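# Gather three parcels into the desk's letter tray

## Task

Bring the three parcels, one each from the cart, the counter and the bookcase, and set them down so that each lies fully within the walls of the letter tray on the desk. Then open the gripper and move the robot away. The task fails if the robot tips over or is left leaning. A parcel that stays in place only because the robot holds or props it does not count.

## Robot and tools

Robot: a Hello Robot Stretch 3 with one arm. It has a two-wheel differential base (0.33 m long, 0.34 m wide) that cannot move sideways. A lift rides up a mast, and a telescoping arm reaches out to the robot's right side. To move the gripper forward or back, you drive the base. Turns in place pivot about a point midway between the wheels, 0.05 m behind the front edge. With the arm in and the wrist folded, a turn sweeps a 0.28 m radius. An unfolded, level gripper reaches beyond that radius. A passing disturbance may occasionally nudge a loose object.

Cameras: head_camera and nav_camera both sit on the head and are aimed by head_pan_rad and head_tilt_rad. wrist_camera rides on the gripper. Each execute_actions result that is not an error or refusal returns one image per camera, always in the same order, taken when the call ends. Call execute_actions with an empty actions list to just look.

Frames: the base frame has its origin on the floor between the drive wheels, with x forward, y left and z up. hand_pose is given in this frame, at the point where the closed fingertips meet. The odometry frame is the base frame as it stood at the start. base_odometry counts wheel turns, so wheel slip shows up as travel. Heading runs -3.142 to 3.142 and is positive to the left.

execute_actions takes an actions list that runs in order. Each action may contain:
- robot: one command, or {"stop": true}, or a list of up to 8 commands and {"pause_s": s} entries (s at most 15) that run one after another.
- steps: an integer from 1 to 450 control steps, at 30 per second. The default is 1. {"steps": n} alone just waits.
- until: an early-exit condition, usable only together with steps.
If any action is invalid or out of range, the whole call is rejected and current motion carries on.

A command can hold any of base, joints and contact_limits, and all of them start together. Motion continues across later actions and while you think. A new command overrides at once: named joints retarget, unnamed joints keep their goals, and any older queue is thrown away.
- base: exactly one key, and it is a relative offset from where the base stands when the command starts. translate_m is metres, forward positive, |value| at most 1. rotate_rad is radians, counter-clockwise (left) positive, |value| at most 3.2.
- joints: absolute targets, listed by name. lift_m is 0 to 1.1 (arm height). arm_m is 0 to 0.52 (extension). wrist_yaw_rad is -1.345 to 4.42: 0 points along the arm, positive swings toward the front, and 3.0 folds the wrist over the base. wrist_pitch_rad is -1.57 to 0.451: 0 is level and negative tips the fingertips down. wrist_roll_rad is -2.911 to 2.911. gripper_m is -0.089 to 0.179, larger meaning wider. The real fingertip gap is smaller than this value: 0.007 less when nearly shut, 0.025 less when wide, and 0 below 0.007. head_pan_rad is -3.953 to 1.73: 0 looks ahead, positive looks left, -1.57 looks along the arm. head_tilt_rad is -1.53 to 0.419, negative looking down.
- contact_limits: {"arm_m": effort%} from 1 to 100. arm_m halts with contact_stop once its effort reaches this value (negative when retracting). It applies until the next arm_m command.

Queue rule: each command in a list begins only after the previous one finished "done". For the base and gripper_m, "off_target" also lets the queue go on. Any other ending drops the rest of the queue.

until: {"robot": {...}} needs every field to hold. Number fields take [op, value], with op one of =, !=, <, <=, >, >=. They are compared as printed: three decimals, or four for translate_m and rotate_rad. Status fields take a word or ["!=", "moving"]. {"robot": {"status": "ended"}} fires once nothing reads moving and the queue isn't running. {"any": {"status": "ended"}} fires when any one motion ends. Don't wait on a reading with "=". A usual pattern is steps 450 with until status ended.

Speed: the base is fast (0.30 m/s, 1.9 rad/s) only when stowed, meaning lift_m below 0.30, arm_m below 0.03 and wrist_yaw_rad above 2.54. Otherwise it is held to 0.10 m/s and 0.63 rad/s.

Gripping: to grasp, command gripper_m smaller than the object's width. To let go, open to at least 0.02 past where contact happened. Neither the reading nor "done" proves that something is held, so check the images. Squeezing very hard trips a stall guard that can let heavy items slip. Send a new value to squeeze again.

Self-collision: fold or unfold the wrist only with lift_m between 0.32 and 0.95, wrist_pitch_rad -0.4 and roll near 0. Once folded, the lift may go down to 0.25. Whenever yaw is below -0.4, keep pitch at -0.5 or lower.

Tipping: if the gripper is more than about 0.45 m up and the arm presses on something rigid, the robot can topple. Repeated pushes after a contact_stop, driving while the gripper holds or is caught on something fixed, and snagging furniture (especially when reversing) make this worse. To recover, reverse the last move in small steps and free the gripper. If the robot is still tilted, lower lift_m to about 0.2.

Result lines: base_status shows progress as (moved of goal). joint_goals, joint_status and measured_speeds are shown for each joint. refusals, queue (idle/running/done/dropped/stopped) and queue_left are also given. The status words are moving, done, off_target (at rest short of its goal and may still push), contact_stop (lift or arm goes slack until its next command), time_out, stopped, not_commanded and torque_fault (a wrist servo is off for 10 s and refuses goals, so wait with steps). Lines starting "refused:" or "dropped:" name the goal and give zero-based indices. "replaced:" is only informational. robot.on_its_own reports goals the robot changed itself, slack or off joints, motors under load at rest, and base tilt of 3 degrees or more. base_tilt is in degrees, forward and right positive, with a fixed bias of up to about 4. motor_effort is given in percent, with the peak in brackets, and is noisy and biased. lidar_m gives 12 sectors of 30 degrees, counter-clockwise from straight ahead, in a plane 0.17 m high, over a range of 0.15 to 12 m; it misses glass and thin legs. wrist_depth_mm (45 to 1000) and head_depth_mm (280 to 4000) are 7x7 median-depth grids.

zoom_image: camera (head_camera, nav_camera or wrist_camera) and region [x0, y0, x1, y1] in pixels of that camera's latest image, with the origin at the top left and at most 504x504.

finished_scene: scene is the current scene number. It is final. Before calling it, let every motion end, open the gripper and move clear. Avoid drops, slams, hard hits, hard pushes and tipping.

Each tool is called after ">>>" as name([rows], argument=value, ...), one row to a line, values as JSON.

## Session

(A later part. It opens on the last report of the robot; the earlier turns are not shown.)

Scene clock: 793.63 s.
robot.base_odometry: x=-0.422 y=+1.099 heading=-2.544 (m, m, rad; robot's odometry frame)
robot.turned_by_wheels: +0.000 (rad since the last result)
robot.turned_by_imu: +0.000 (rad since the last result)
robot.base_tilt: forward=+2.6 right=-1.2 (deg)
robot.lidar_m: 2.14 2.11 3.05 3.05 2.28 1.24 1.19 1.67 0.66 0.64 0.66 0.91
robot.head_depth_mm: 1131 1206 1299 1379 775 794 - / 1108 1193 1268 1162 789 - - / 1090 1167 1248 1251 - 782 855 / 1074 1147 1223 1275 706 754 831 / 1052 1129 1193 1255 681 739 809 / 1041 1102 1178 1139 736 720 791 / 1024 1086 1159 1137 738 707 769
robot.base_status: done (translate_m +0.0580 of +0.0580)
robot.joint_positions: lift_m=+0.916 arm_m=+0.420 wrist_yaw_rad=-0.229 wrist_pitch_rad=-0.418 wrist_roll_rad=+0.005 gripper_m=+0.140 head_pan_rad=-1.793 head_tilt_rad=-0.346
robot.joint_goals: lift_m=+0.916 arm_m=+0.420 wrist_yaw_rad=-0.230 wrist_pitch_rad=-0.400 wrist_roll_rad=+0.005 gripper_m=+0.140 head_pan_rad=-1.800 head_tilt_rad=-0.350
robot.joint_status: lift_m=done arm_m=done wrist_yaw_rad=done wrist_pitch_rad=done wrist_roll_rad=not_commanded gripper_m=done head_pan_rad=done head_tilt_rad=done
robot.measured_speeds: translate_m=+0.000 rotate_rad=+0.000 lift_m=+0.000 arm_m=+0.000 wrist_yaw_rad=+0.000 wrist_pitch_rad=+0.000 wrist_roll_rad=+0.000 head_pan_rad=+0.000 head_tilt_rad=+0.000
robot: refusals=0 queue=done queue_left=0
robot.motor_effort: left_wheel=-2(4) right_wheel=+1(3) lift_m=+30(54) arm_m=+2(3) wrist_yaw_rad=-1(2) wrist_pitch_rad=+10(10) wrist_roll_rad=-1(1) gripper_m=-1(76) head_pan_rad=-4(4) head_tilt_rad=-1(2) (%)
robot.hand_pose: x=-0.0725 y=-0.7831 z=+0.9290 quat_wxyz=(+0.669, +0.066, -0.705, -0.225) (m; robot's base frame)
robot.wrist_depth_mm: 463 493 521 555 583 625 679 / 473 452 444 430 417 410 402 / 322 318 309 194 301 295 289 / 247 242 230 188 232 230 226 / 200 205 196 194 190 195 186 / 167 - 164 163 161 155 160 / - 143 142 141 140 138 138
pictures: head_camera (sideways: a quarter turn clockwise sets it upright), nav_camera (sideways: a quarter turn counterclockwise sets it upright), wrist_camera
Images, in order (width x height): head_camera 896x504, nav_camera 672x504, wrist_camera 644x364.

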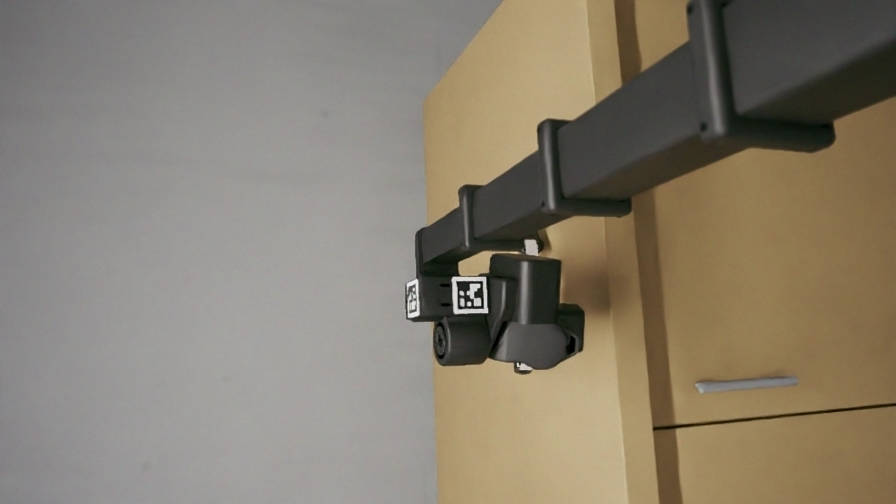

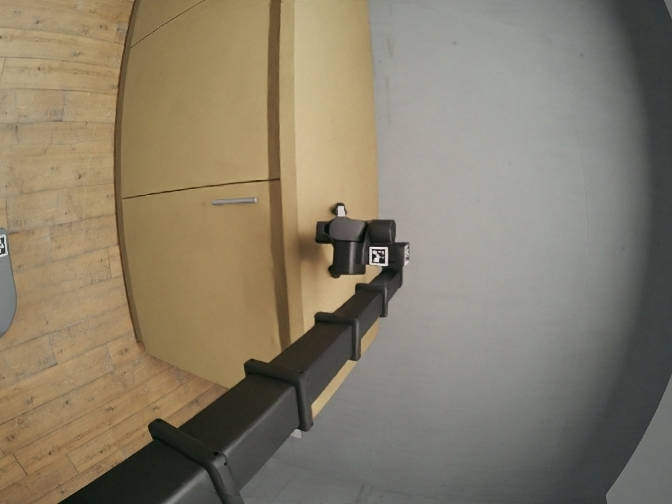

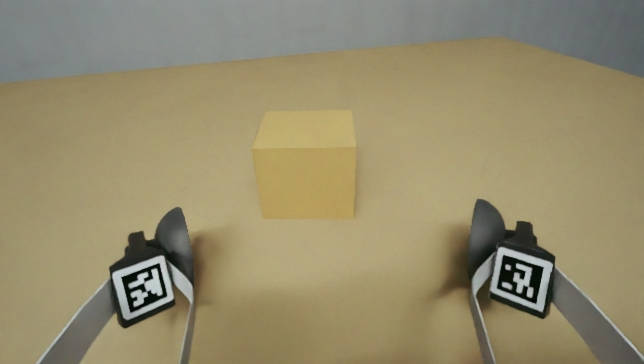

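>>> execute_actions([
  {"robot": {"joints": {"arm_m": 0.50}}, "steps": 120, "until": {"robot": {"status": "ended"}}},
])

Scene clock: 819.77 s.
robot.base_odometry: x=-0.422 y=+1.099 heading=-2.544 (m, m, rad; robot's odometry frame)
robot.turned_by_wheels: +0.000 (rad since the last result)
robot.turned_by_imu: +0.000 (rad since the last result)
robot.base_tilt: forward=+2.6 right=-1.1 (deg)
robot.lidar_m: 2.15 2.11 3.04 3.07 2.29 1.23 1.19 1.68 0.66 0.64 0.66 0.91
robot.head_depth_mm: 1130 1207 1302 1370 777 - - / 1108 1183 1274 1164 789 - 884 / 1087 1168 1247 1270 - 775 856 / 1072 1143 1225 - 722 755 832 / 1054 1125 1198 - 703 739 808 / 1037 1108 1175 1146 737 718 790 / 1020 1085 1156 1142 732 707 770
robot.base_status: done (translate_m +0.0580 of +0.0580)
robot.joint_positions: lift_m=+0.916 arm_m=+0.500 wrist_yaw_rad=-0.229 wrist_pitch_rad=-0.417 wrist_roll_rad=+0.005 gripper_m=+0.140 head_pan_rad=-1.793 head_tilt_rad=-0.346
robot.joint_goals: lift_m=+0.916 arm_m=+0.500 wrist_yaw_rad=-0.230 wrist_pitch_rad=-0.400 wrist_roll_rad=+0.005 gripper_m=+0.140 head_pan_rad=-1.800 head_tilt_rad=-0.350
robot.joint_status: lift_m=done arm_m=done wrist_yaw_rad=done wrist_pitch_rad=done wrist_roll_rad=not_commanded gripper_m=done head_pan_rad=done head_tilt_rad=done
robot.measured_speeds: translate_m=+0.000 rotate_rad=+0.000 lift_m=+0.000 arm_m=+0.000 wrist_yaw_rad=+0.000 wrist_pitch_rad=+0.000 wrist_roll_rad=+0.000 head_pan_rad=+0.000 head_tilt_rad=+0.000
robot: refusals=0 queue=done queue_left=0
robot.motor_effort: left_wheel=-2(2) right_wheel=+1(1) lift_m=+30(30) arm_m=+2(1) wrist_yaw_rad=-1(1) wrist_pitch_rad=+9(10) wrist_roll_rad=-1(1) gripper_m=-1(0) head_pan_rad=-4(4) head_tilt_rad=-2(2) (%)
robot.hand_pose: x=-0.0726 y=-0.8631 z=+0.9292 quat_wxyz=(+0.669, +0.066, -0.705, -0.225) (m; robot's base frame)
robot.wrist_depth_mm: 398 425 451 480 512 551 593 / 421 441 446 429 421 411 409 / 325 318 312 306 299 293 290 / 246 243 240 149 232 231 227 / 199 204 195 122 125 195 186 / 167 - 164 121 123 155 160 / - 142 142 136 136 138 137
pictures: head_camera (sideways: a quarter turn clockwise sets it upright), nav_camera (sideways: a quarter turn counterclockwise sets it upright), wrist_camera
Images, in order (width x height): head_camera 896x504, nav_camera 672x504, wrist_camera 644x364.

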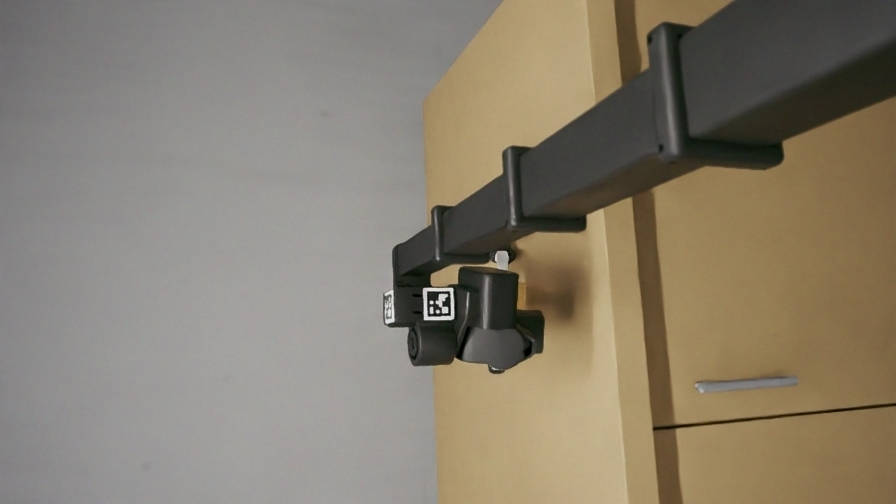

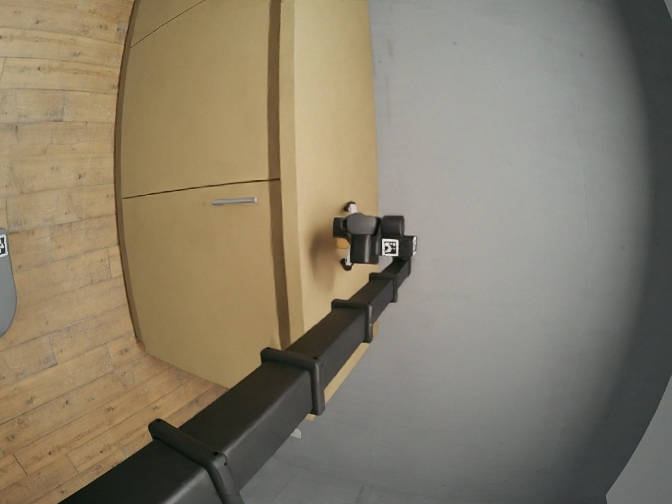

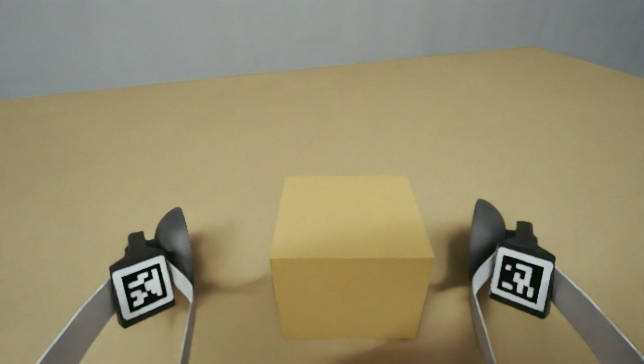

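>>> execute_actions([
  {"robot": {"joints": {"gripper_m": 0.025}}, "steps": 90, "until": {"robot": {"status": "ended"}}},
  {"robot": {"joints": {"lift_m": 0.99}}, "steps": 90, "until": {"robot": {"status": "ended"}}},
])

Scene clock: 825.07 s.
robot.base_odometry: x=-0.422 y=+1.099 heading=-2.544 (m, m, rad; robot's odometry frame)
robot.turned_by_wheels: +0.000 (rad since the last result)
robot.turned_by_imu: +0.000 (rad since the last result)
robot.base_tilt: forward=+2.6 right=-1.1 (deg)
robot.lidar_m: 2.15 2.11 3.04 3.06 2.29 1.24 1.19 1.67 0.66 0.64 0.66 0.91
robot.head_depth_mm: 1132 1208 1299 1382 - - 908 / 1113 1189 1272 1331 - 801 876 / 1093 1159 1241 - 742 776 853 / 1077 1143 1202 1000 744 756 828 / 1057 1123 1187 928 739 741 808 / 1044 1103 1177 1139 737 722 790 / 1021 1081 1156 1137 735 707 770
robot.base_status: done (translate_m +0.0580 of +0.0580)
robot.joint_positions: lift_m=+0.990 arm_m=+0.500 wrist_yaw_rad=-0.229 wrist_pitch_rad=-0.420 wrist_roll_rad=+0.005 gripper_m=+0.026 head_pan_rad=-1.793 head_tilt_rad=-0.346
robot.joint_goals: lift_m=+0.990 arm_m=+0.500 wrist_yaw_rad=-0.230 wrist_pitch_rad=-0.400 wrist_roll_rad=+0.005 gripper_m=+0.025 head_pan_rad=-1.800 head_tilt_rad=-0.350
robot.joint_status: lift_m=done arm_m=done wrist_yaw_rad=done wrist_pitch_rad=done wrist_roll_rad=not_commanded gripper_m=done head_pan_rad=done head_tilt_rad=done
robot.measured_speeds: translate_m=+0.000 rotate_rad=+0.000 lift_m=+0.000 arm_m=+0.000 wrist_yaw_rad=+0.000 wrist_pitch_rad=+0.000 wrist_roll_rad=+0.000 head_pan_rad=+0.000 head_tilt_rad=+0.000
robot: refusals=0 queue=done queue_left=0
robot.motor_effort: left_wheel=-2(3) right_wheel=+0(1) lift_m=+56(57) arm_m=+2(3) wrist_yaw_rad=-1(1) wrist_pitch_rad=+10(11) wrist_roll_rad=-1(1) gripper_m=-16(95) head_pan_rad=-4(4) head_tilt_rad=-2(1) (%)
robot.hand_pose: x=-0.0725 y=-0.8629 z=+1.0019 quat_wxyz=(+0.669, +0.067, -0.705, -0.226) (m; robot's base frame)
robot.wrist_depth_mm: 400 424 451 476 514 548 594 / 428 456 482 520 553 592 665 / 461 476 483 467 458 449 450 / 380 370 366 153 353 352 348 / 306 303 290 124 128 290 285 / 257 255 237 128 126 244 242 / 223 219 218 206 209 213 210
pictures: head_camera (sideways: a quarter turn clockwise sets it upright), nav_camera (sideways: a quarter turn counterclockwise sets it upright), wrist_camera
Images, in order (width x height): head_camera 896x504, nav_camera 672x504, wrist_camera 644x364.

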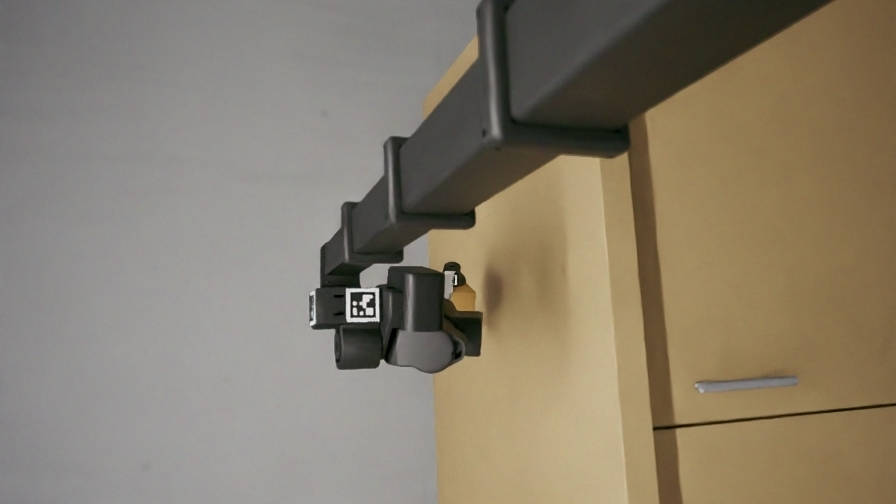

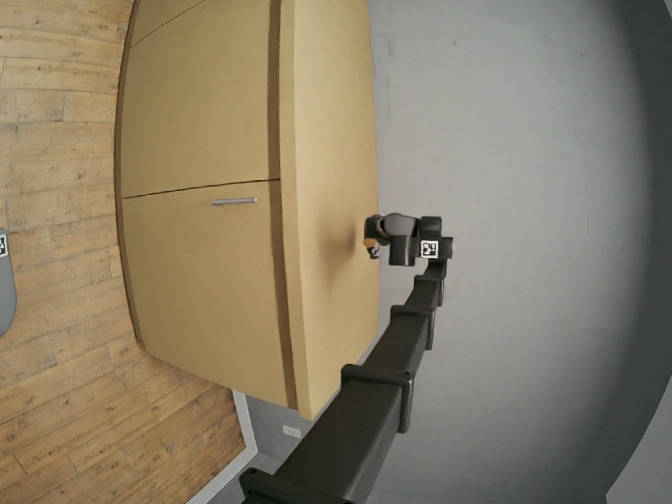

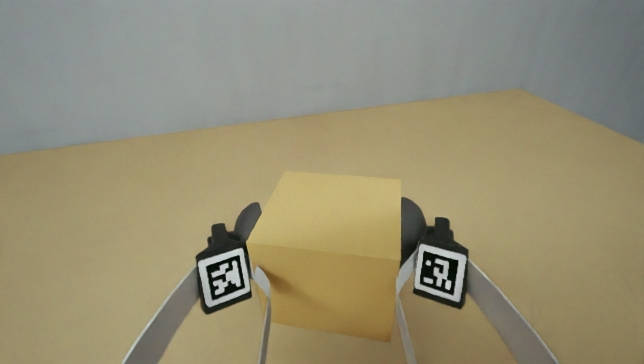

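>>> execute_actions([
  {"robot": {"base": {"rotate_rad": 1.686}, "joints": {"arm_m": 0.0, "head_pan_rad": 0.0, "head_tilt_rad": -0.5}}, "steps": 300, "until": {"robot": {"status": "ended"}}},
])

Scene clock: 843.30 s.
robot.base_odometry: x=-0.422 y=+1.099 heading=-0.858 (m, m, rad; robot's odometry frame)
robot.turned_by_wheels: +1.686 (rad since the last result)
robot.turned_by_imu: +1.670 (rad since the last result)
robot.base_tilt: forward=+2.5 right=-1.1 (deg)
robot.lidar_m: 3.50 2.05 1.21 1.19 0.81 0.65 0.64 0.70 1.05 2.14 2.11 3.13
robot.head_depth_mm: 2941 3138 3466 2767 2021 1578 1295 / 2966 3173 3557 2759 2021 1581 1298 / 3011 3226 3617 2768 2023 1576 1293 / 3081 3290 3655 2781 2019 1577 1295 / 3099 3439 3735 2753 2008 1580 1293 / 3218 3457 3784 2775 2005 1566 1289 / 3049 3186 3220 2752 2000 1566 1289
robot.base_status: done (rotate_rad +1.6859 of +1.6860)
robot.joint_positions: lift_m=+0.990 arm_m=+0.001 wrist_yaw_rad=-0.229 wrist_pitch_rad=-0.420 wrist_roll_rad=+0.005 gripper_m=+0.026 head_pan_rad=-0.007 head_tilt_rad=-0.494
robot.joint_goals: lift_m=+0.990 arm_m=+0.000 wrist_yaw_rad=-0.230 wrist_pitch_rad=-0.400 wrist_roll_rad=+0.005 gripper_m=+0.025 head_pan_rad=+0.000 head_tilt_rad=-0.500
robot.joint_status: lift_m=done arm_m=done wrist_yaw_rad=done wrist_pitch_rad=done wrist_roll_rad=not_commanded gripper_m=done head_pan_rad=done head_tilt_rad=done
robot.measured_speeds: translate_m=+0.000 rotate_rad=+0.000 lift_m=+0.000 arm_m=+0.000 wrist_yaw_rad=+0.000 wrist_pitch_rad=+0.000 wrist_roll_rad=+0.000 head_pan_rad=+0.000 head_tilt_rad=+0.000
robot: refusals=0 queue=done queue_left=0
robot.motor_effort: left_wheel=-2(13) right_wheel=+0(6) lift_m=+56(56) arm_m=-3(4) wrist_yaw_rad=-2(1) wrist_pitch_rad=+11(11) wrist_roll_rad=-1(1) gripper_m=-16(17) head_pan_rad=+5(55) head_tilt_rad=-2(11) (%)
robot.hand_pose: x=-0.0725 y=-0.3642 z=+1.0018 quat_wxyz=(+0.669, +0.067, -0.705, -0.226) (m; robot's base frame)
robot.wrist_depth_mm: - - - - - - - / - - - - - 931 678 / - - - - - 975 676 / - - - 153 - 982 689 / - - - 124 127 - 704 / - - - 128 126 957 707 / - - - - - - 713
pictures: head_camera (sideways: a quarter turn clockwise sets it upright), nav_camera (sideways: a quarter turn counterclockwise sets it upright), wrist_camera
Images, in order (width x height): head_camera 896x504, nav_camera 672x504, wrist_camera 644x364.

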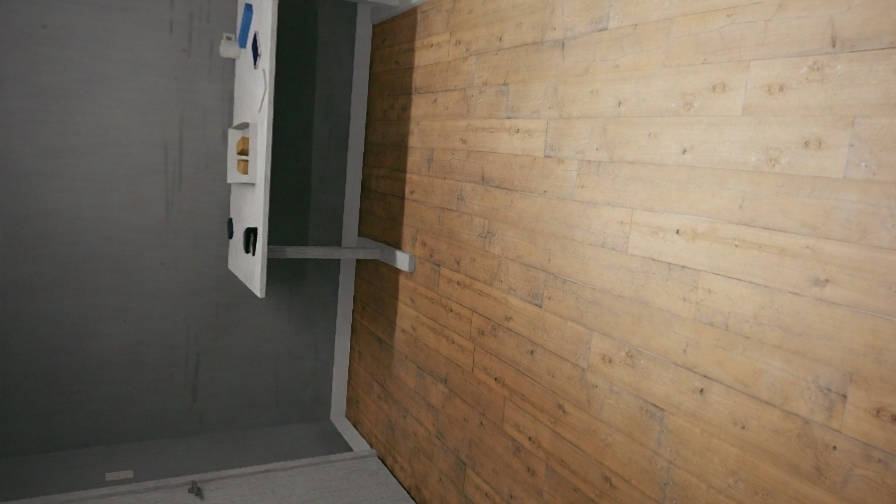

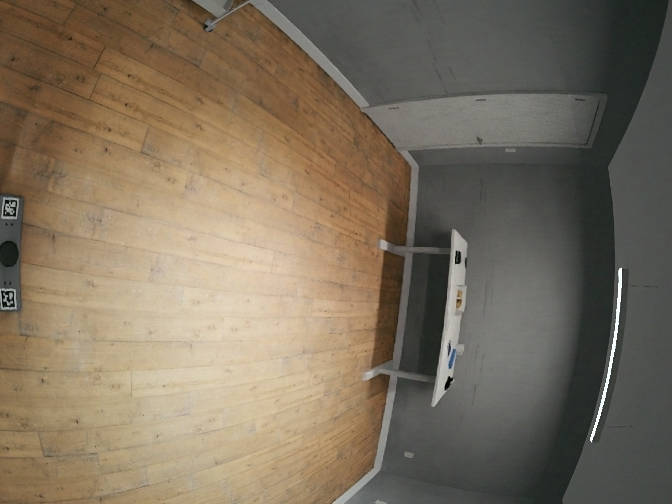

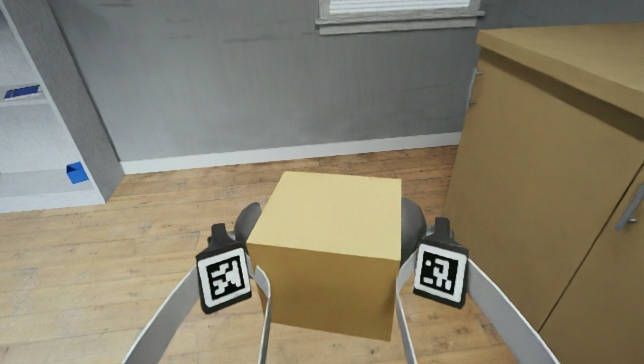

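>>> execute_actions([
  {"robot": {"base": {"translate_m": 1.0}, "joints": {"lift_m": 0.28, "wrist_yaw_rad": 3.0}}, "steps": 450, "until": {"robot": {"lift_m": ["<", 0.295], "wrist_yaw_rad": [">", 2.9]}}},
])

Scene clock: 852.20 s.
robot.base_odometry: x=-0.009 y=+0.622 heading=-0.858 (m, m, rad; robot's odometry frame)
robot.turned_by_wheels: +0.000 (rad since the last result)
robot.turned_by_imu: +0.003 (rad since the last result)
robot.base_tilt: forward=+2.0 right=-2.3 (deg)
robot.lidar_m: 2.43 1.95 1.55 1.11 1.20 1.28 1.26 1.37 2.25 1.96 2.26 2.55
robot.head_depth_mm: 2389 2567 2623 2784 2000 1578 1300 / 2396 2632 2862 2796 2017 1582 1296 / 2457 2649 2943 2761 2024 1571 1293 / 2509 2767 2620 2723 2000 1574 1292 / 2582 2781 3064 2735 2011 1577 1290 / 2619 2840 3137 2785 2002 1573 1285 / 2666 2870 3071 2759 1987 1576 1291
robot.base_status: moving (translate_m +0.6311 of +1.0000)
robot.joint_positions: lift_m=+0.294 arm_m=+0.001 wrist_yaw_rad=+2.998 wrist_pitch_rad=-0.420 wrist_roll_rad=+0.005 gripper_m=+0.026 head_pan_rad=-0.007 head_tilt_rad=-0.494
robot.joint_goals: lift_m=+0.280 arm_m=+0.000 wrist_yaw_rad=+3.000 wrist_pitch_rad=-0.400 wrist_roll_rad=+0.005 gripper_m=+0.025 head_pan_rad=+0.000 head_tilt_rad=-0.500
robot.joint_status: lift_m=moving arm_m=done wrist_yaw_rad=moving wrist_pitch_rad=done wrist_roll_rad=not_commanded gripper_m=done head_pan_rad=done head_tilt_rad=done
robot.measured_speeds: translate_m=+0.116 rotate_rad=+0.002 lift_m=-0.077 arm_m=+0.000 wrist_yaw_rad=+0.010 wrist_pitch_rad=+0.000 wrist_roll_rad=+0.000 head_pan_rad=+0.000 head_tilt_rad=+0.000
robot: refusals=0 queue=running queue_left=0
robot.motor_effort: left_wheel=+11(10) right_wheel=+5(5) lift_m=+30(56) arm_m=-3(2) wrist_yaw_rad=+2(2) wrist_pitch_rad=+11(11) wrist_roll_rad=-1(1) gripper_m=-16(17) head_pan_rad=+4(5) head_tilt_rad=-3(2) (%)
robot.hand_pose: x=+0.0108 y=+0.0759 z=+0.3060 quat_wxyz=(+0.197, +0.702, +0.097, +0.678) (m; robot's base frame)
robot.wrist_depth_mm: - - - - - - - / - - - - - - - / - - 992 947 943 933 891 / 775 760 734 153 721 716 701 / 623 609 126 124 128 586 579 / 525 519 - 128 126 499 494 / 453 - - 140 426 434 428
pictures: head_camera (sideways: a quarter turn clockwise sets it upright), nav_camera (sideways: a quarter turn counterclockwise sets it upright), wrist_camera
Images, in order (width x height): head_camera 896x504, nav_camera 672x504, wrist_camera 644x364.

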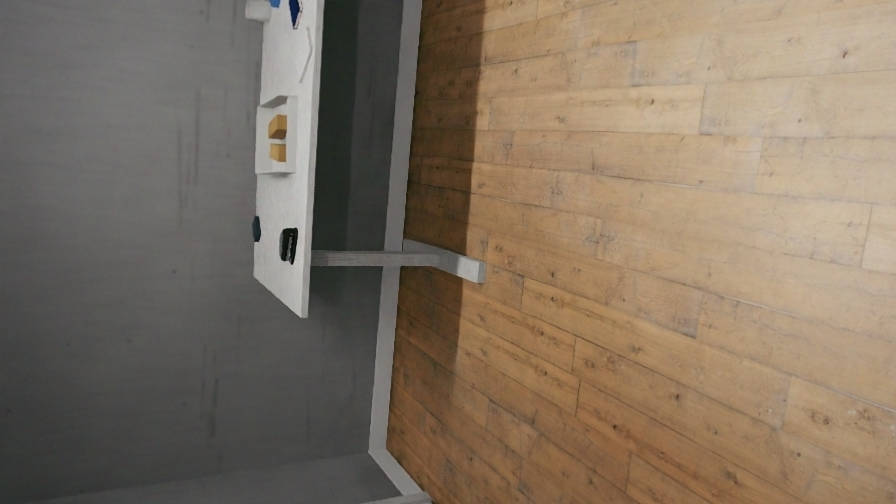

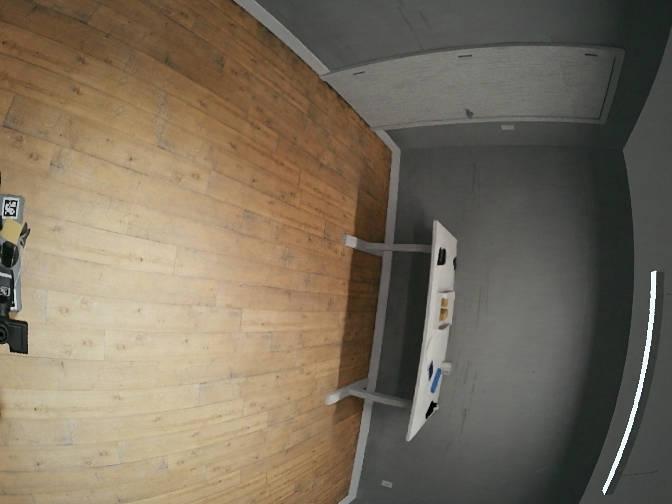

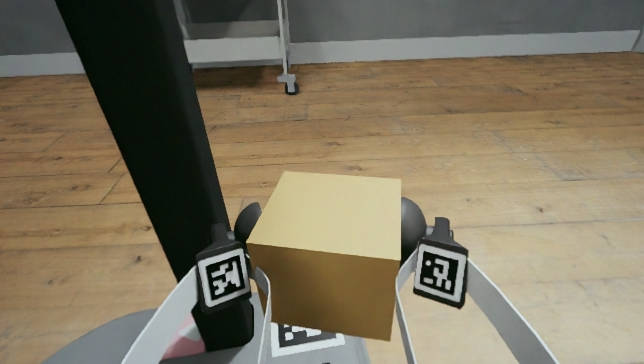

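>>> execute_actions([
  {"robot": {"base": {"translate_m": 1.0}}, "steps": 300, "until": {"robot": {"translate_m": [">", 0.93]}}},
  {"robot": {"base": {"translate_m": 0.9}}, "steps": 200, "until": {"robot": {"translate_m": [">", 0.42]}}},
  {"robot": {"joints": {"lift_m": 0.92}}, "steps": 300, "until": {"robot": {"base_status": ["!=", "moving"]}}},
])

Scene clock: 864.40 s.
robot.base_odometry: x=+1.430 y=-1.042 heading=-0.857 (m, m, rad; robot's odometry frame)
robot.turned_by_wheels: +0.000 (rad since the last result)
robot.turned_by_imu: +0.105 (rad since the last result)
robot.base_tilt: forward=+2.4 right=-1.3 (deg)
robot.lidar_m: 0.36 0.37 1.24 1.24 1.44 2.32 3.32 2.71 2.36 1.11 0.96 0.82
robot.head_depth_mm: 632 685 746 820 875 695 572 / 650 704 773 847 903 694 572 / 665 726 798 884 882 697 571 / 689 748 821 911 882 693 571 / 704 772 850 950 879 691 572 / 727 798 879 986 1112 691 568 / 748 821 918 1032 1173 1355 569
robot.base_status: off_target (translate_m +0.8998 of +0.9000)
robot.joint_positions: lift_m=+0.489 arm_m=+0.001 wrist_yaw_rad=+3.000 wrist_pitch_rad=-0.420 wrist_roll_rad=+0.005 gripper_m=+0.026 head_pan_rad=-0.006 head_tilt_rad=-0.498
robot.joint_goals: lift_m=+0.489 arm_m=+0.000 wrist_yaw_rad=+3.000 wrist_pitch_rad=-0.400 wrist_roll_rad=+0.005 gripper_m=+0.025 head_pan_rad=+0.000 head_tilt_rad=-0.500
robot.joint_status: lift_m=contact_stop arm_m=done wrist_yaw_rad=done wrist_pitch_rad=done wrist_roll_rad=not_commanded gripper_m=done head_pan_rad=done head_tilt_rad=done
robot.measured_speeds: translate_m=+0.000 rotate_rad=+0.000 lift_m=+0.000 arm_m=+0.000 wrist_yaw_rad=+0.000 wrist_pitch_rad=+0.000 wrist_roll_rad=+0.000 head_pan_rad=+0.000 head_tilt_rad=+0.000
robot: refusals=0 queue=dropped queue_left=0
robot.on_its_own: lift_m is slack since a contact_stop, until your next command for it (your +0.920 is given up); left_wheel is at rest, and its effort (+48) is outside its rest range (-18 to +18)
robot.motor_effort: left_wheel=+48(98) right_wheel=+13(21) lift_m=+43(93) arm_m=+0(2) wrist_yaw_rad=+0(1) wrist_pitch_rad=+11(13) wrist_roll_rad=-1(1) gripper_m=-16(16) head_pan_rad=+5(5) head_tilt_rad=-1(2) (%)
robot.hand_pose: x=+0.0104 y=+0.0762 z=+0.5013 quat_wxyz=(+0.197, +0.702, +0.098, +0.678) (m; robot's base frame)
robot.wrist_depth_mm: - - - - - - - / - - - - - - - / - - - - - - - / - - - 153 - - 983 / 909 907 125 124 128 862 845 / 763 758 - 128 126 730 726 / 663 645 634 609 618 628 608
pictures: head_camera (sideways: a quarter turn clockwise sets it upright), nav_camera (sideways: a quarter turn counterclockwise sets it upright), wrist_camera
Images, in order (width x height): head_camera 896x504, nav_camera 672x504, wrist_camera 644x364.

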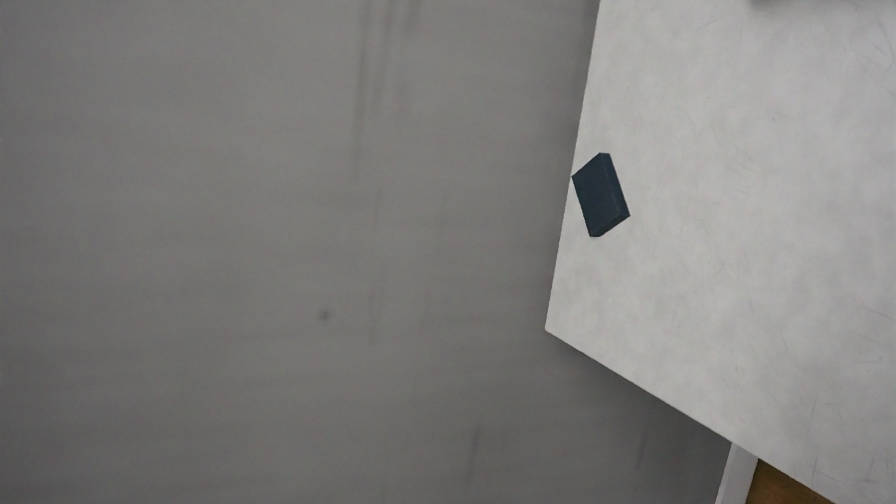

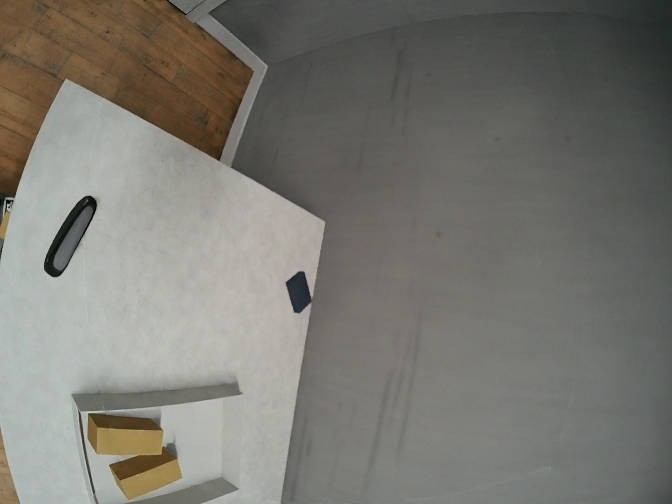

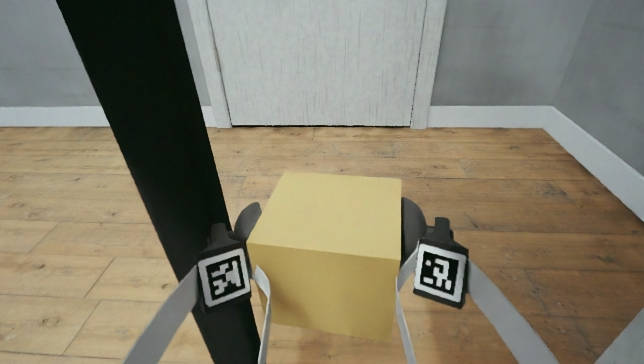

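>>> execute_actions([
  {"robot": {"joints": {"lift_m": 0.44}}, "steps": 60, "until": {"robot": {"status": "ended"}}},
  {"robot": {"base": {"translate_m": -0.2}}, "steps": 150, "until": {"robot": {"status": "ended"}}},
])

Scene clock: 875.47 s.
robot.base_odometry: x=+1.299 y=-0.891 heading=-0.857 (m, m, rad; robot's odometry frame)
robot.turned_by_wheels: +0.000 (rad since the last result)
robot.turned_by_imu: -0.001 (rad since the last result)
robot.base_tilt: forward=+2.6 right=-1.2 (deg)
robot.lidar_m: 0.56 1.14 1.29 1.29 1.49 2.15 3.13 2.58 2.25 1.18 1.15 1.01
robot.head_depth_mm: 793 858 935 1029 883 674 558 / 814 882 971 1055 880 694 572 / 837 911 995 1092 882 694 572 / 861 939 1030 1117 877 695 570 / 885 972 1073 1172 878 692 569 / 910 1003 1107 1236 1354 690 568 / 941 1034 1143 1294 1475 1514 569
robot.base_status: done (translate_m -0.2000 of -0.2000)
robot.joint_positions: lift_m=+0.440 arm_m=+0.001 wrist_yaw_rad=+3.000 wrist_pitch_rad=-0.421 wrist_roll_rad=+0.005 gripper_m=+0.026 head_pan_rad=-0.006 head_tilt_rad=-0.498
robot.joint_goals: lift_m=+0.440 arm_m=+0.000 wrist_yaw_rad=+3.000 wrist_pitch_rad=-0.400 wrist_roll_rad=+0.005 gripper_m=+0.025 head_pan_rad=+0.000 head_tilt_rad=-0.500
robot.joint_status: lift_m=done arm_m=done wrist_yaw_rad=done wrist_pitch_rad=done wrist_roll_rad=not_commanded gripper_m=done head_pan_rad=done head_tilt_rad=done
robot.measured_speeds: translate_m=+0.000 rotate_rad=+0.000 lift_m=+0.000 arm_m=+0.000 wrist_yaw_rad=+0.000 wrist_pitch_rad=+0.000 wrist_roll_rad=+0.000 head_pan_rad=+0.000 head_tilt_rad=+0.000
robot: refusals=0 queue=done queue_left=0
robot.motor_effort: left_wheel=+0(52) right_wheel=+0(14) lift_m=+31(43) arm_m=+1(1) wrist_yaw_rad=+0(0) wrist_pitch_rad=+11(12) wrist_roll_rad=-1(1) gripper_m=-16(16) head_pan_rad=+4(4) head_tilt_rad=+0(1) (%)
robot.hand_pose: x=+0.0104 y=+0.0762 z=+0.4524 quat_wxyz=(+0.197, +0.702, +0.098, +0.678) (m; robot's base frame)
robot.wrist_depth_mm: - - - - - - - / - - - - - - - / - - - - - - - / - - - 153 966 965 954 / 836 837 125 125 127 799 773 / 703 704 - 128 125 666 668 / 604 601 583 561 578 577 571
pictures: head_camera (sideways: a quarter turn clockwise sets it upright), nav_camera (sideways: a quarter turn counterclockwise sets it upright), wrist_camera
Images, in order (width x height): head_camera 896x504, nav_camera 672x504, wrist_camera 644x364.

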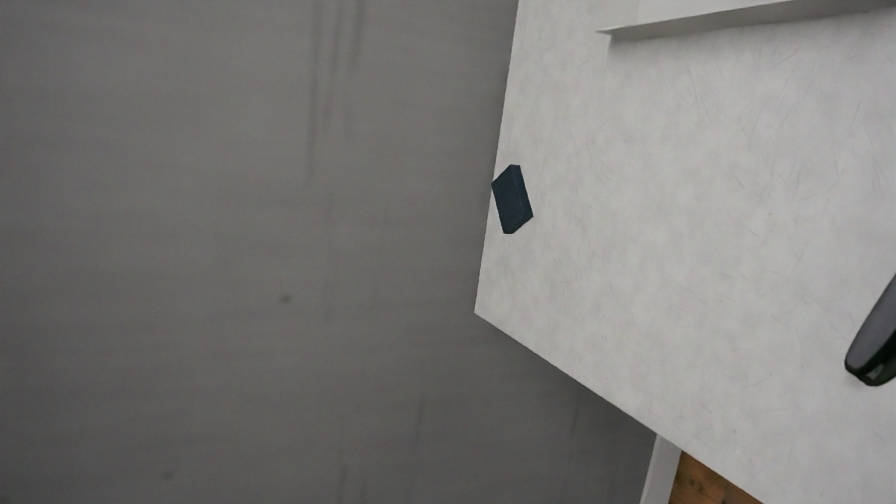

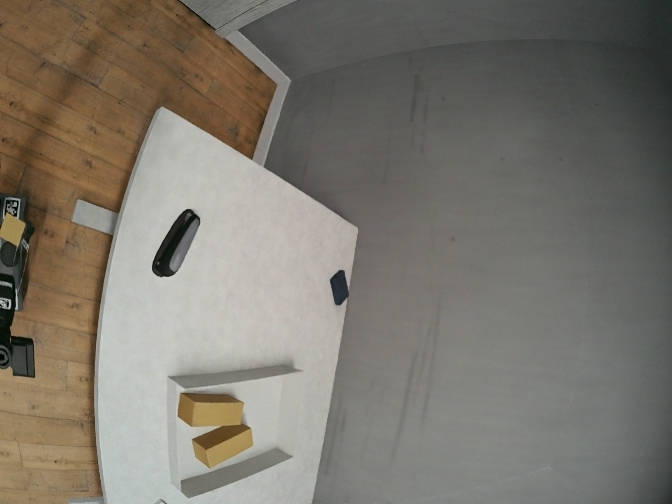

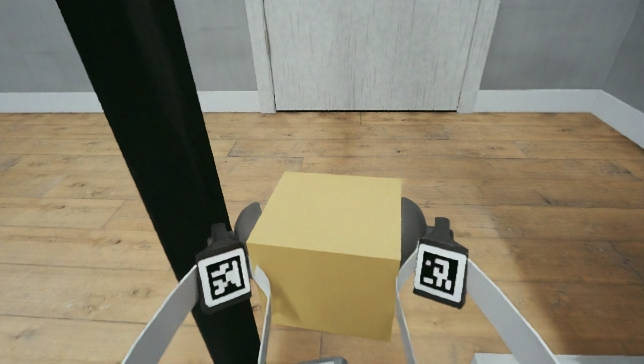

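>>> execute_actions([
  {"robot": {"base": {"translate_m": -0.22}}, "steps": 150, "until": {"robot": {"translate_m": ["<", -0.14]}}},
  {"robot": {"joints": {"lift_m": 0.92}}, "steps": 150, "until": {"robot": {"base_status": ["!=", "moving"]}}},
  {"robot": {"base": {"rotate_rad": 1.382}}, "steps": 300, "until": {"robot": {"status": "ended"}}},
])

Scene clock: 896.47 s.
robot.base_odometry: x=+1.155 y=-0.724 heading=+0.524 (m, m, rad; robot's odometry frame)
robot.turned_by_wheels: +1.382 (rad since the last result)
robot.turned_by_imu: +1.367 (rad since the last result)
robot.base_tilt: forward=+2.5 right=-1.2 (deg)
robot.lidar_m: 1.33 1.43 1.98 2.92 3.07 2.15 2.16 1.23 1.25 0.81 0.78 1.37
robot.head_depth_mm: 1091 1187 1294 1439 1608 1570 1291 / 1100 1200 1308 1457 1633 1573 1297 / 1105 1204 1330 1480 1656 1572 1291 / 1120 1217 1342 1489 1667 1582 1293 / 1141 1251 1382 1534 1737 1567 1287 / 1154 1265 1389 1550 1755 1562 1288 / 1170 1285 1413 1575 1782 1570 1288
robot.base_status: done (rotate_rad +1.3819 of +1.3820)
robot.joint_positions: lift_m=+0.920 arm_m=+0.001 wrist_yaw_rad=+3.000 wrist_pitch_rad=-0.421 wrist_roll_rad=+0.005 gripper_m=+0.026 head_pan_rad=-0.006 head_tilt_rad=-0.498
robot.joint_goals: lift_m=+0.920 arm_m=+0.000 wrist_yaw_rad=+3.000 wrist_pitch_rad=-0.400 wrist_roll_rad=+0.005 gripper_m=+0.025 head_pan_rad=+0.000 head_tilt_rad=-0.500
robot.joint_status: lift_m=done arm_m=done wrist_yaw_rad=done wrist_pitch_rad=done wrist_roll_rad=not_commanded gripper_m=done head_pan_rad=done head_tilt_rad=done
robot.measured_speeds: translate_m=+0.000 rotate_rad=+0.000 lift_m=+0.000 arm_m=+0.000 wrist_yaw_rad=+0.000 wrist_pitch_rad=+0.000 wrist_roll_rad=+0.000 head_pan_rad=+0.000 head_tilt_rad=+0.000
robot: refusals=0 queue=done queue_left=0
robot.motor_effort: left_wheel=-2(9) right_wheel=+1(2) lift_m=+56(58) arm_m=+0(0) wrist_yaw_rad=-1(1) wrist_pitch_rad=+12(11) wrist_roll_rad=-1(1) gripper_m=-16(16) head_pan_rad=+4(4) head_tilt_rad=-1(1) (%)
robot.hand_pose: x=+0.0104 y=+0.0762 z=+0.9316 quat_wxyz=(+0.197, +0.702, +0.098, +0.678) (m; robot's base frame)
robot.wrist_depth_mm: - - - - - - - / - - - - - - - / - - - - - - - / - - - 153 - - - / - - 126 124 130 - - / - - - 128 126 - - / - - - - - - -
pictures: head_camera (sideways: a quarter turn clockwise sets it upright), nav_camera (sideways: a quarter turn counterclockwise sets it upright), wrist_camera
Images, in order (width x height): head_camera 896x504, nav_camera 672x504, wrist_camera 644x364.

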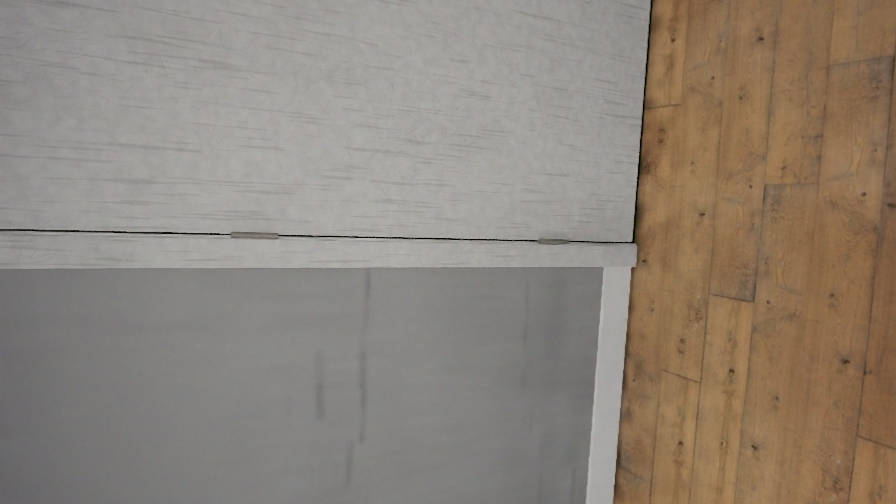

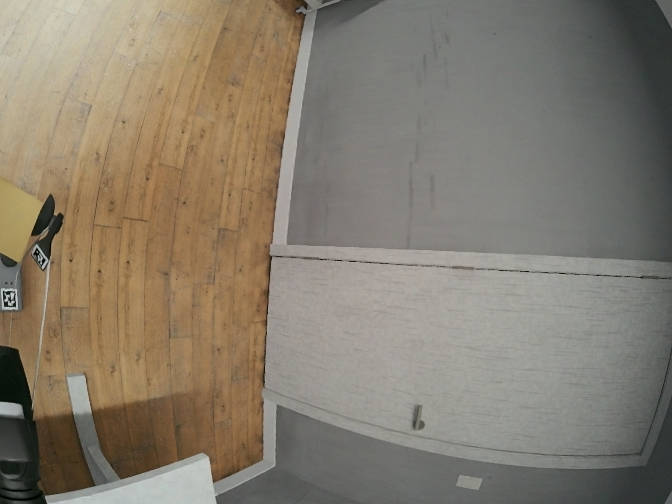

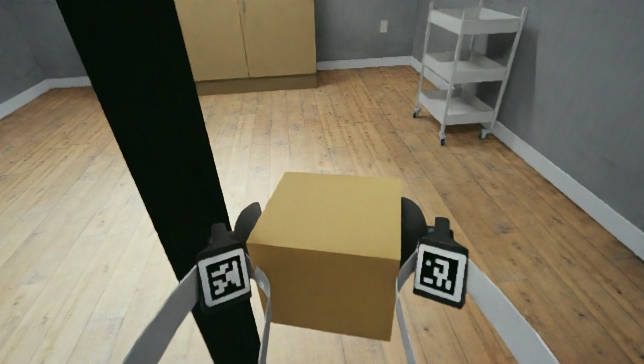

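>>> execute_actions([
  {"robot": {"joints": {"wrist_yaw_rad": 0.0, "head_pan_rad": -1.65, "head_tilt_rad": -0.85}}, "steps": 200, "until": {"robot": {"status": "ended"}}},
])

Scene clock: 902.63 s.
robot.base_odometry: x=+1.155 y=-0.724 heading=+0.524 (m, m, rad; robot's odometry frame)
robot.turned_by_wheels: +0.000 (rad since the last result)
robot.turned_by_imu: +0.000 (rad since the last result)
robot.base_tilt: forward=+2.5 right=-1.2 (deg)
robot.lidar_m: 1.33 1.43 1.98 2.92 3.06 2.15 2.16 1.23 1.26 0.81 0.78 1.37
robot.head_depth_mm: 1058 1141 866 788 - - 1099 / 1062 1151 910 753 - - 1107 / 1067 1158 911 - - - 1120 / 1068 1163 916 - - 1273 1125 / 1075 1164 921 753 1379 1270 1124 / 1074 1166 919 717 1370 1261 1124 / 1080 1206 923 755 1377 1274 1119
robot.base_status: done (rotate_rad +1.3819 of +1.3820)
robot.joint_positions: lift_m=+0.920 arm_m=+0.001 wrist_yaw_rad=+0.003 wrist_pitch_rad=-0.421 wrist_roll_rad=+0.005 gripper_m=+0.026 head_pan_rad=-1.643 head_tilt_rad=-0.839
robot.joint_goals: lift_m=+0.920 arm_m=+0.000 wrist_yaw_rad=+0.000 wrist_pitch_rad=-0.400 wrist_roll_rad=+0.005 gripper_m=+0.025 head_pan_rad=-1.650 head_tilt_rad=-0.850
robot.joint_status: lift_m=done arm_m=done wrist_yaw_rad=done wrist_pitch_rad=done wrist_roll_rad=not_commanded gripper_m=done head_pan_rad=done head_tilt_rad=done
robot.measured_speeds: translate_m=+0.000 rotate_rad=+0.000 lift_m=+0.000 arm_m=+0.000 wrist_yaw_rad=+0.000 wrist_pitch_rad=+0.000 wrist_roll_rad=+0.000 head_pan_rad=+0.000 head_tilt_rad=+0.000
robot: refusals=0 queue=done queue_left=0
robot.motor_effort: left_wheel=-2(2) right_wheel=+1(0) lift_m=+56(56) arm_m=+0(0) wrist_yaw_rad=-3(4) wrist_pitch_rad=+12(11) wrist_roll_rad=-1(1) gripper_m=-16(16) head_pan_rad=-5(55) head_tilt_rad=-4(19) (%)
robot.hand_pose: x=-0.0210 y=-0.3696 z=+0.9316 quat_wxyz=(+0.690, +0.148, -0.693, -0.148) (m; robot's base frame)
robot.wrist_depth_mm: 930 895 905 897 889 886 877 / - 996 958 966 941 935 858 / - - 769 706 692 690 702 / - 585 583 153 496 490 549 / - 475 465 124 127 436 439 / 409 394 373 128 126 384 386 / 349 348 342 326 330 337 335
pictures: head_camera (sideways: a quarter turn clockwise sets it upright), nav_camera (sideways: a quarter turn counterclockwise sets it upright), wrist_camera
Images, in order (width x height): head_camera 896x504, nav_camera 672x504, wrist_camera 644x364.

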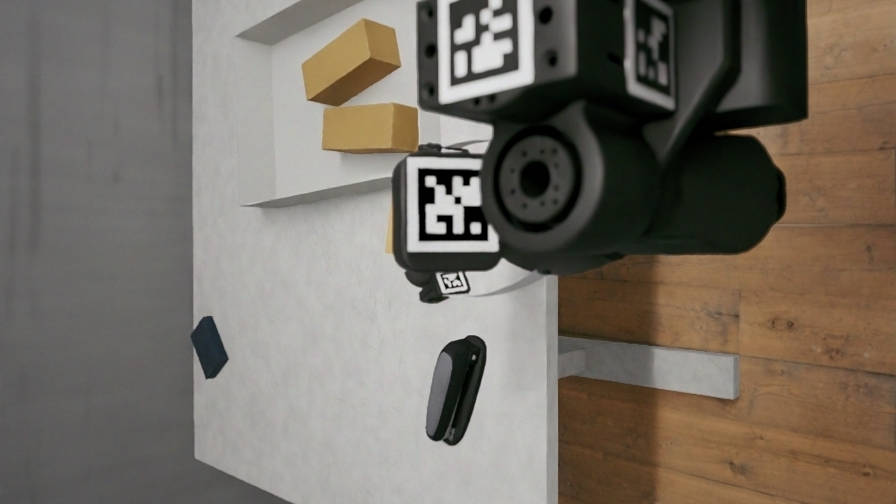

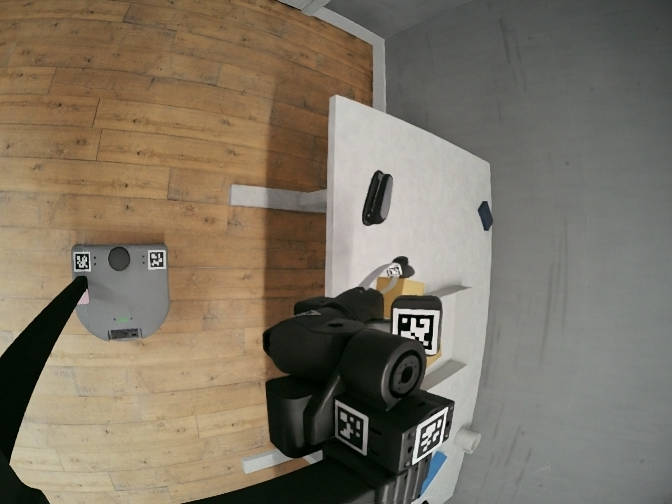

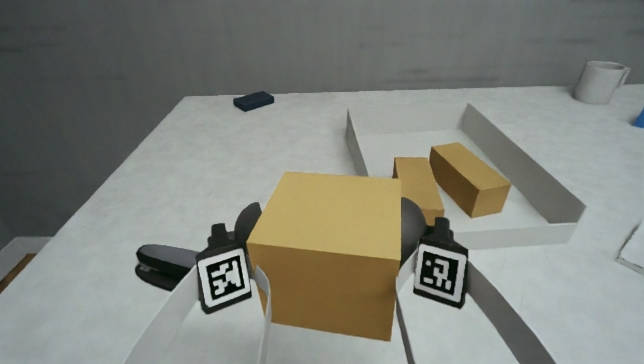

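>>> zoom_image(camera="head_camera", region=[190, 0, 490, 260])

Region (190, 0, 490, 260) of head_camera's 896x504 image, scaled by 1.680, with more detail than that image has; it fills the top 437 rows of this view, and the rest is white.

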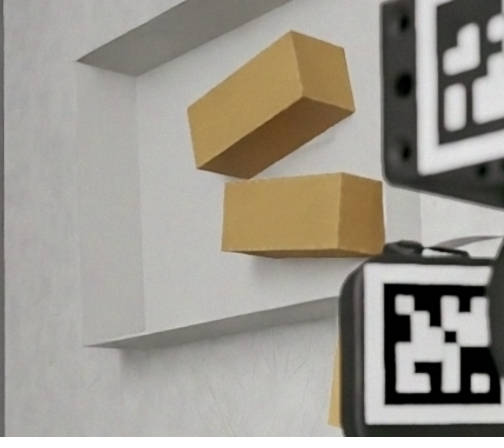

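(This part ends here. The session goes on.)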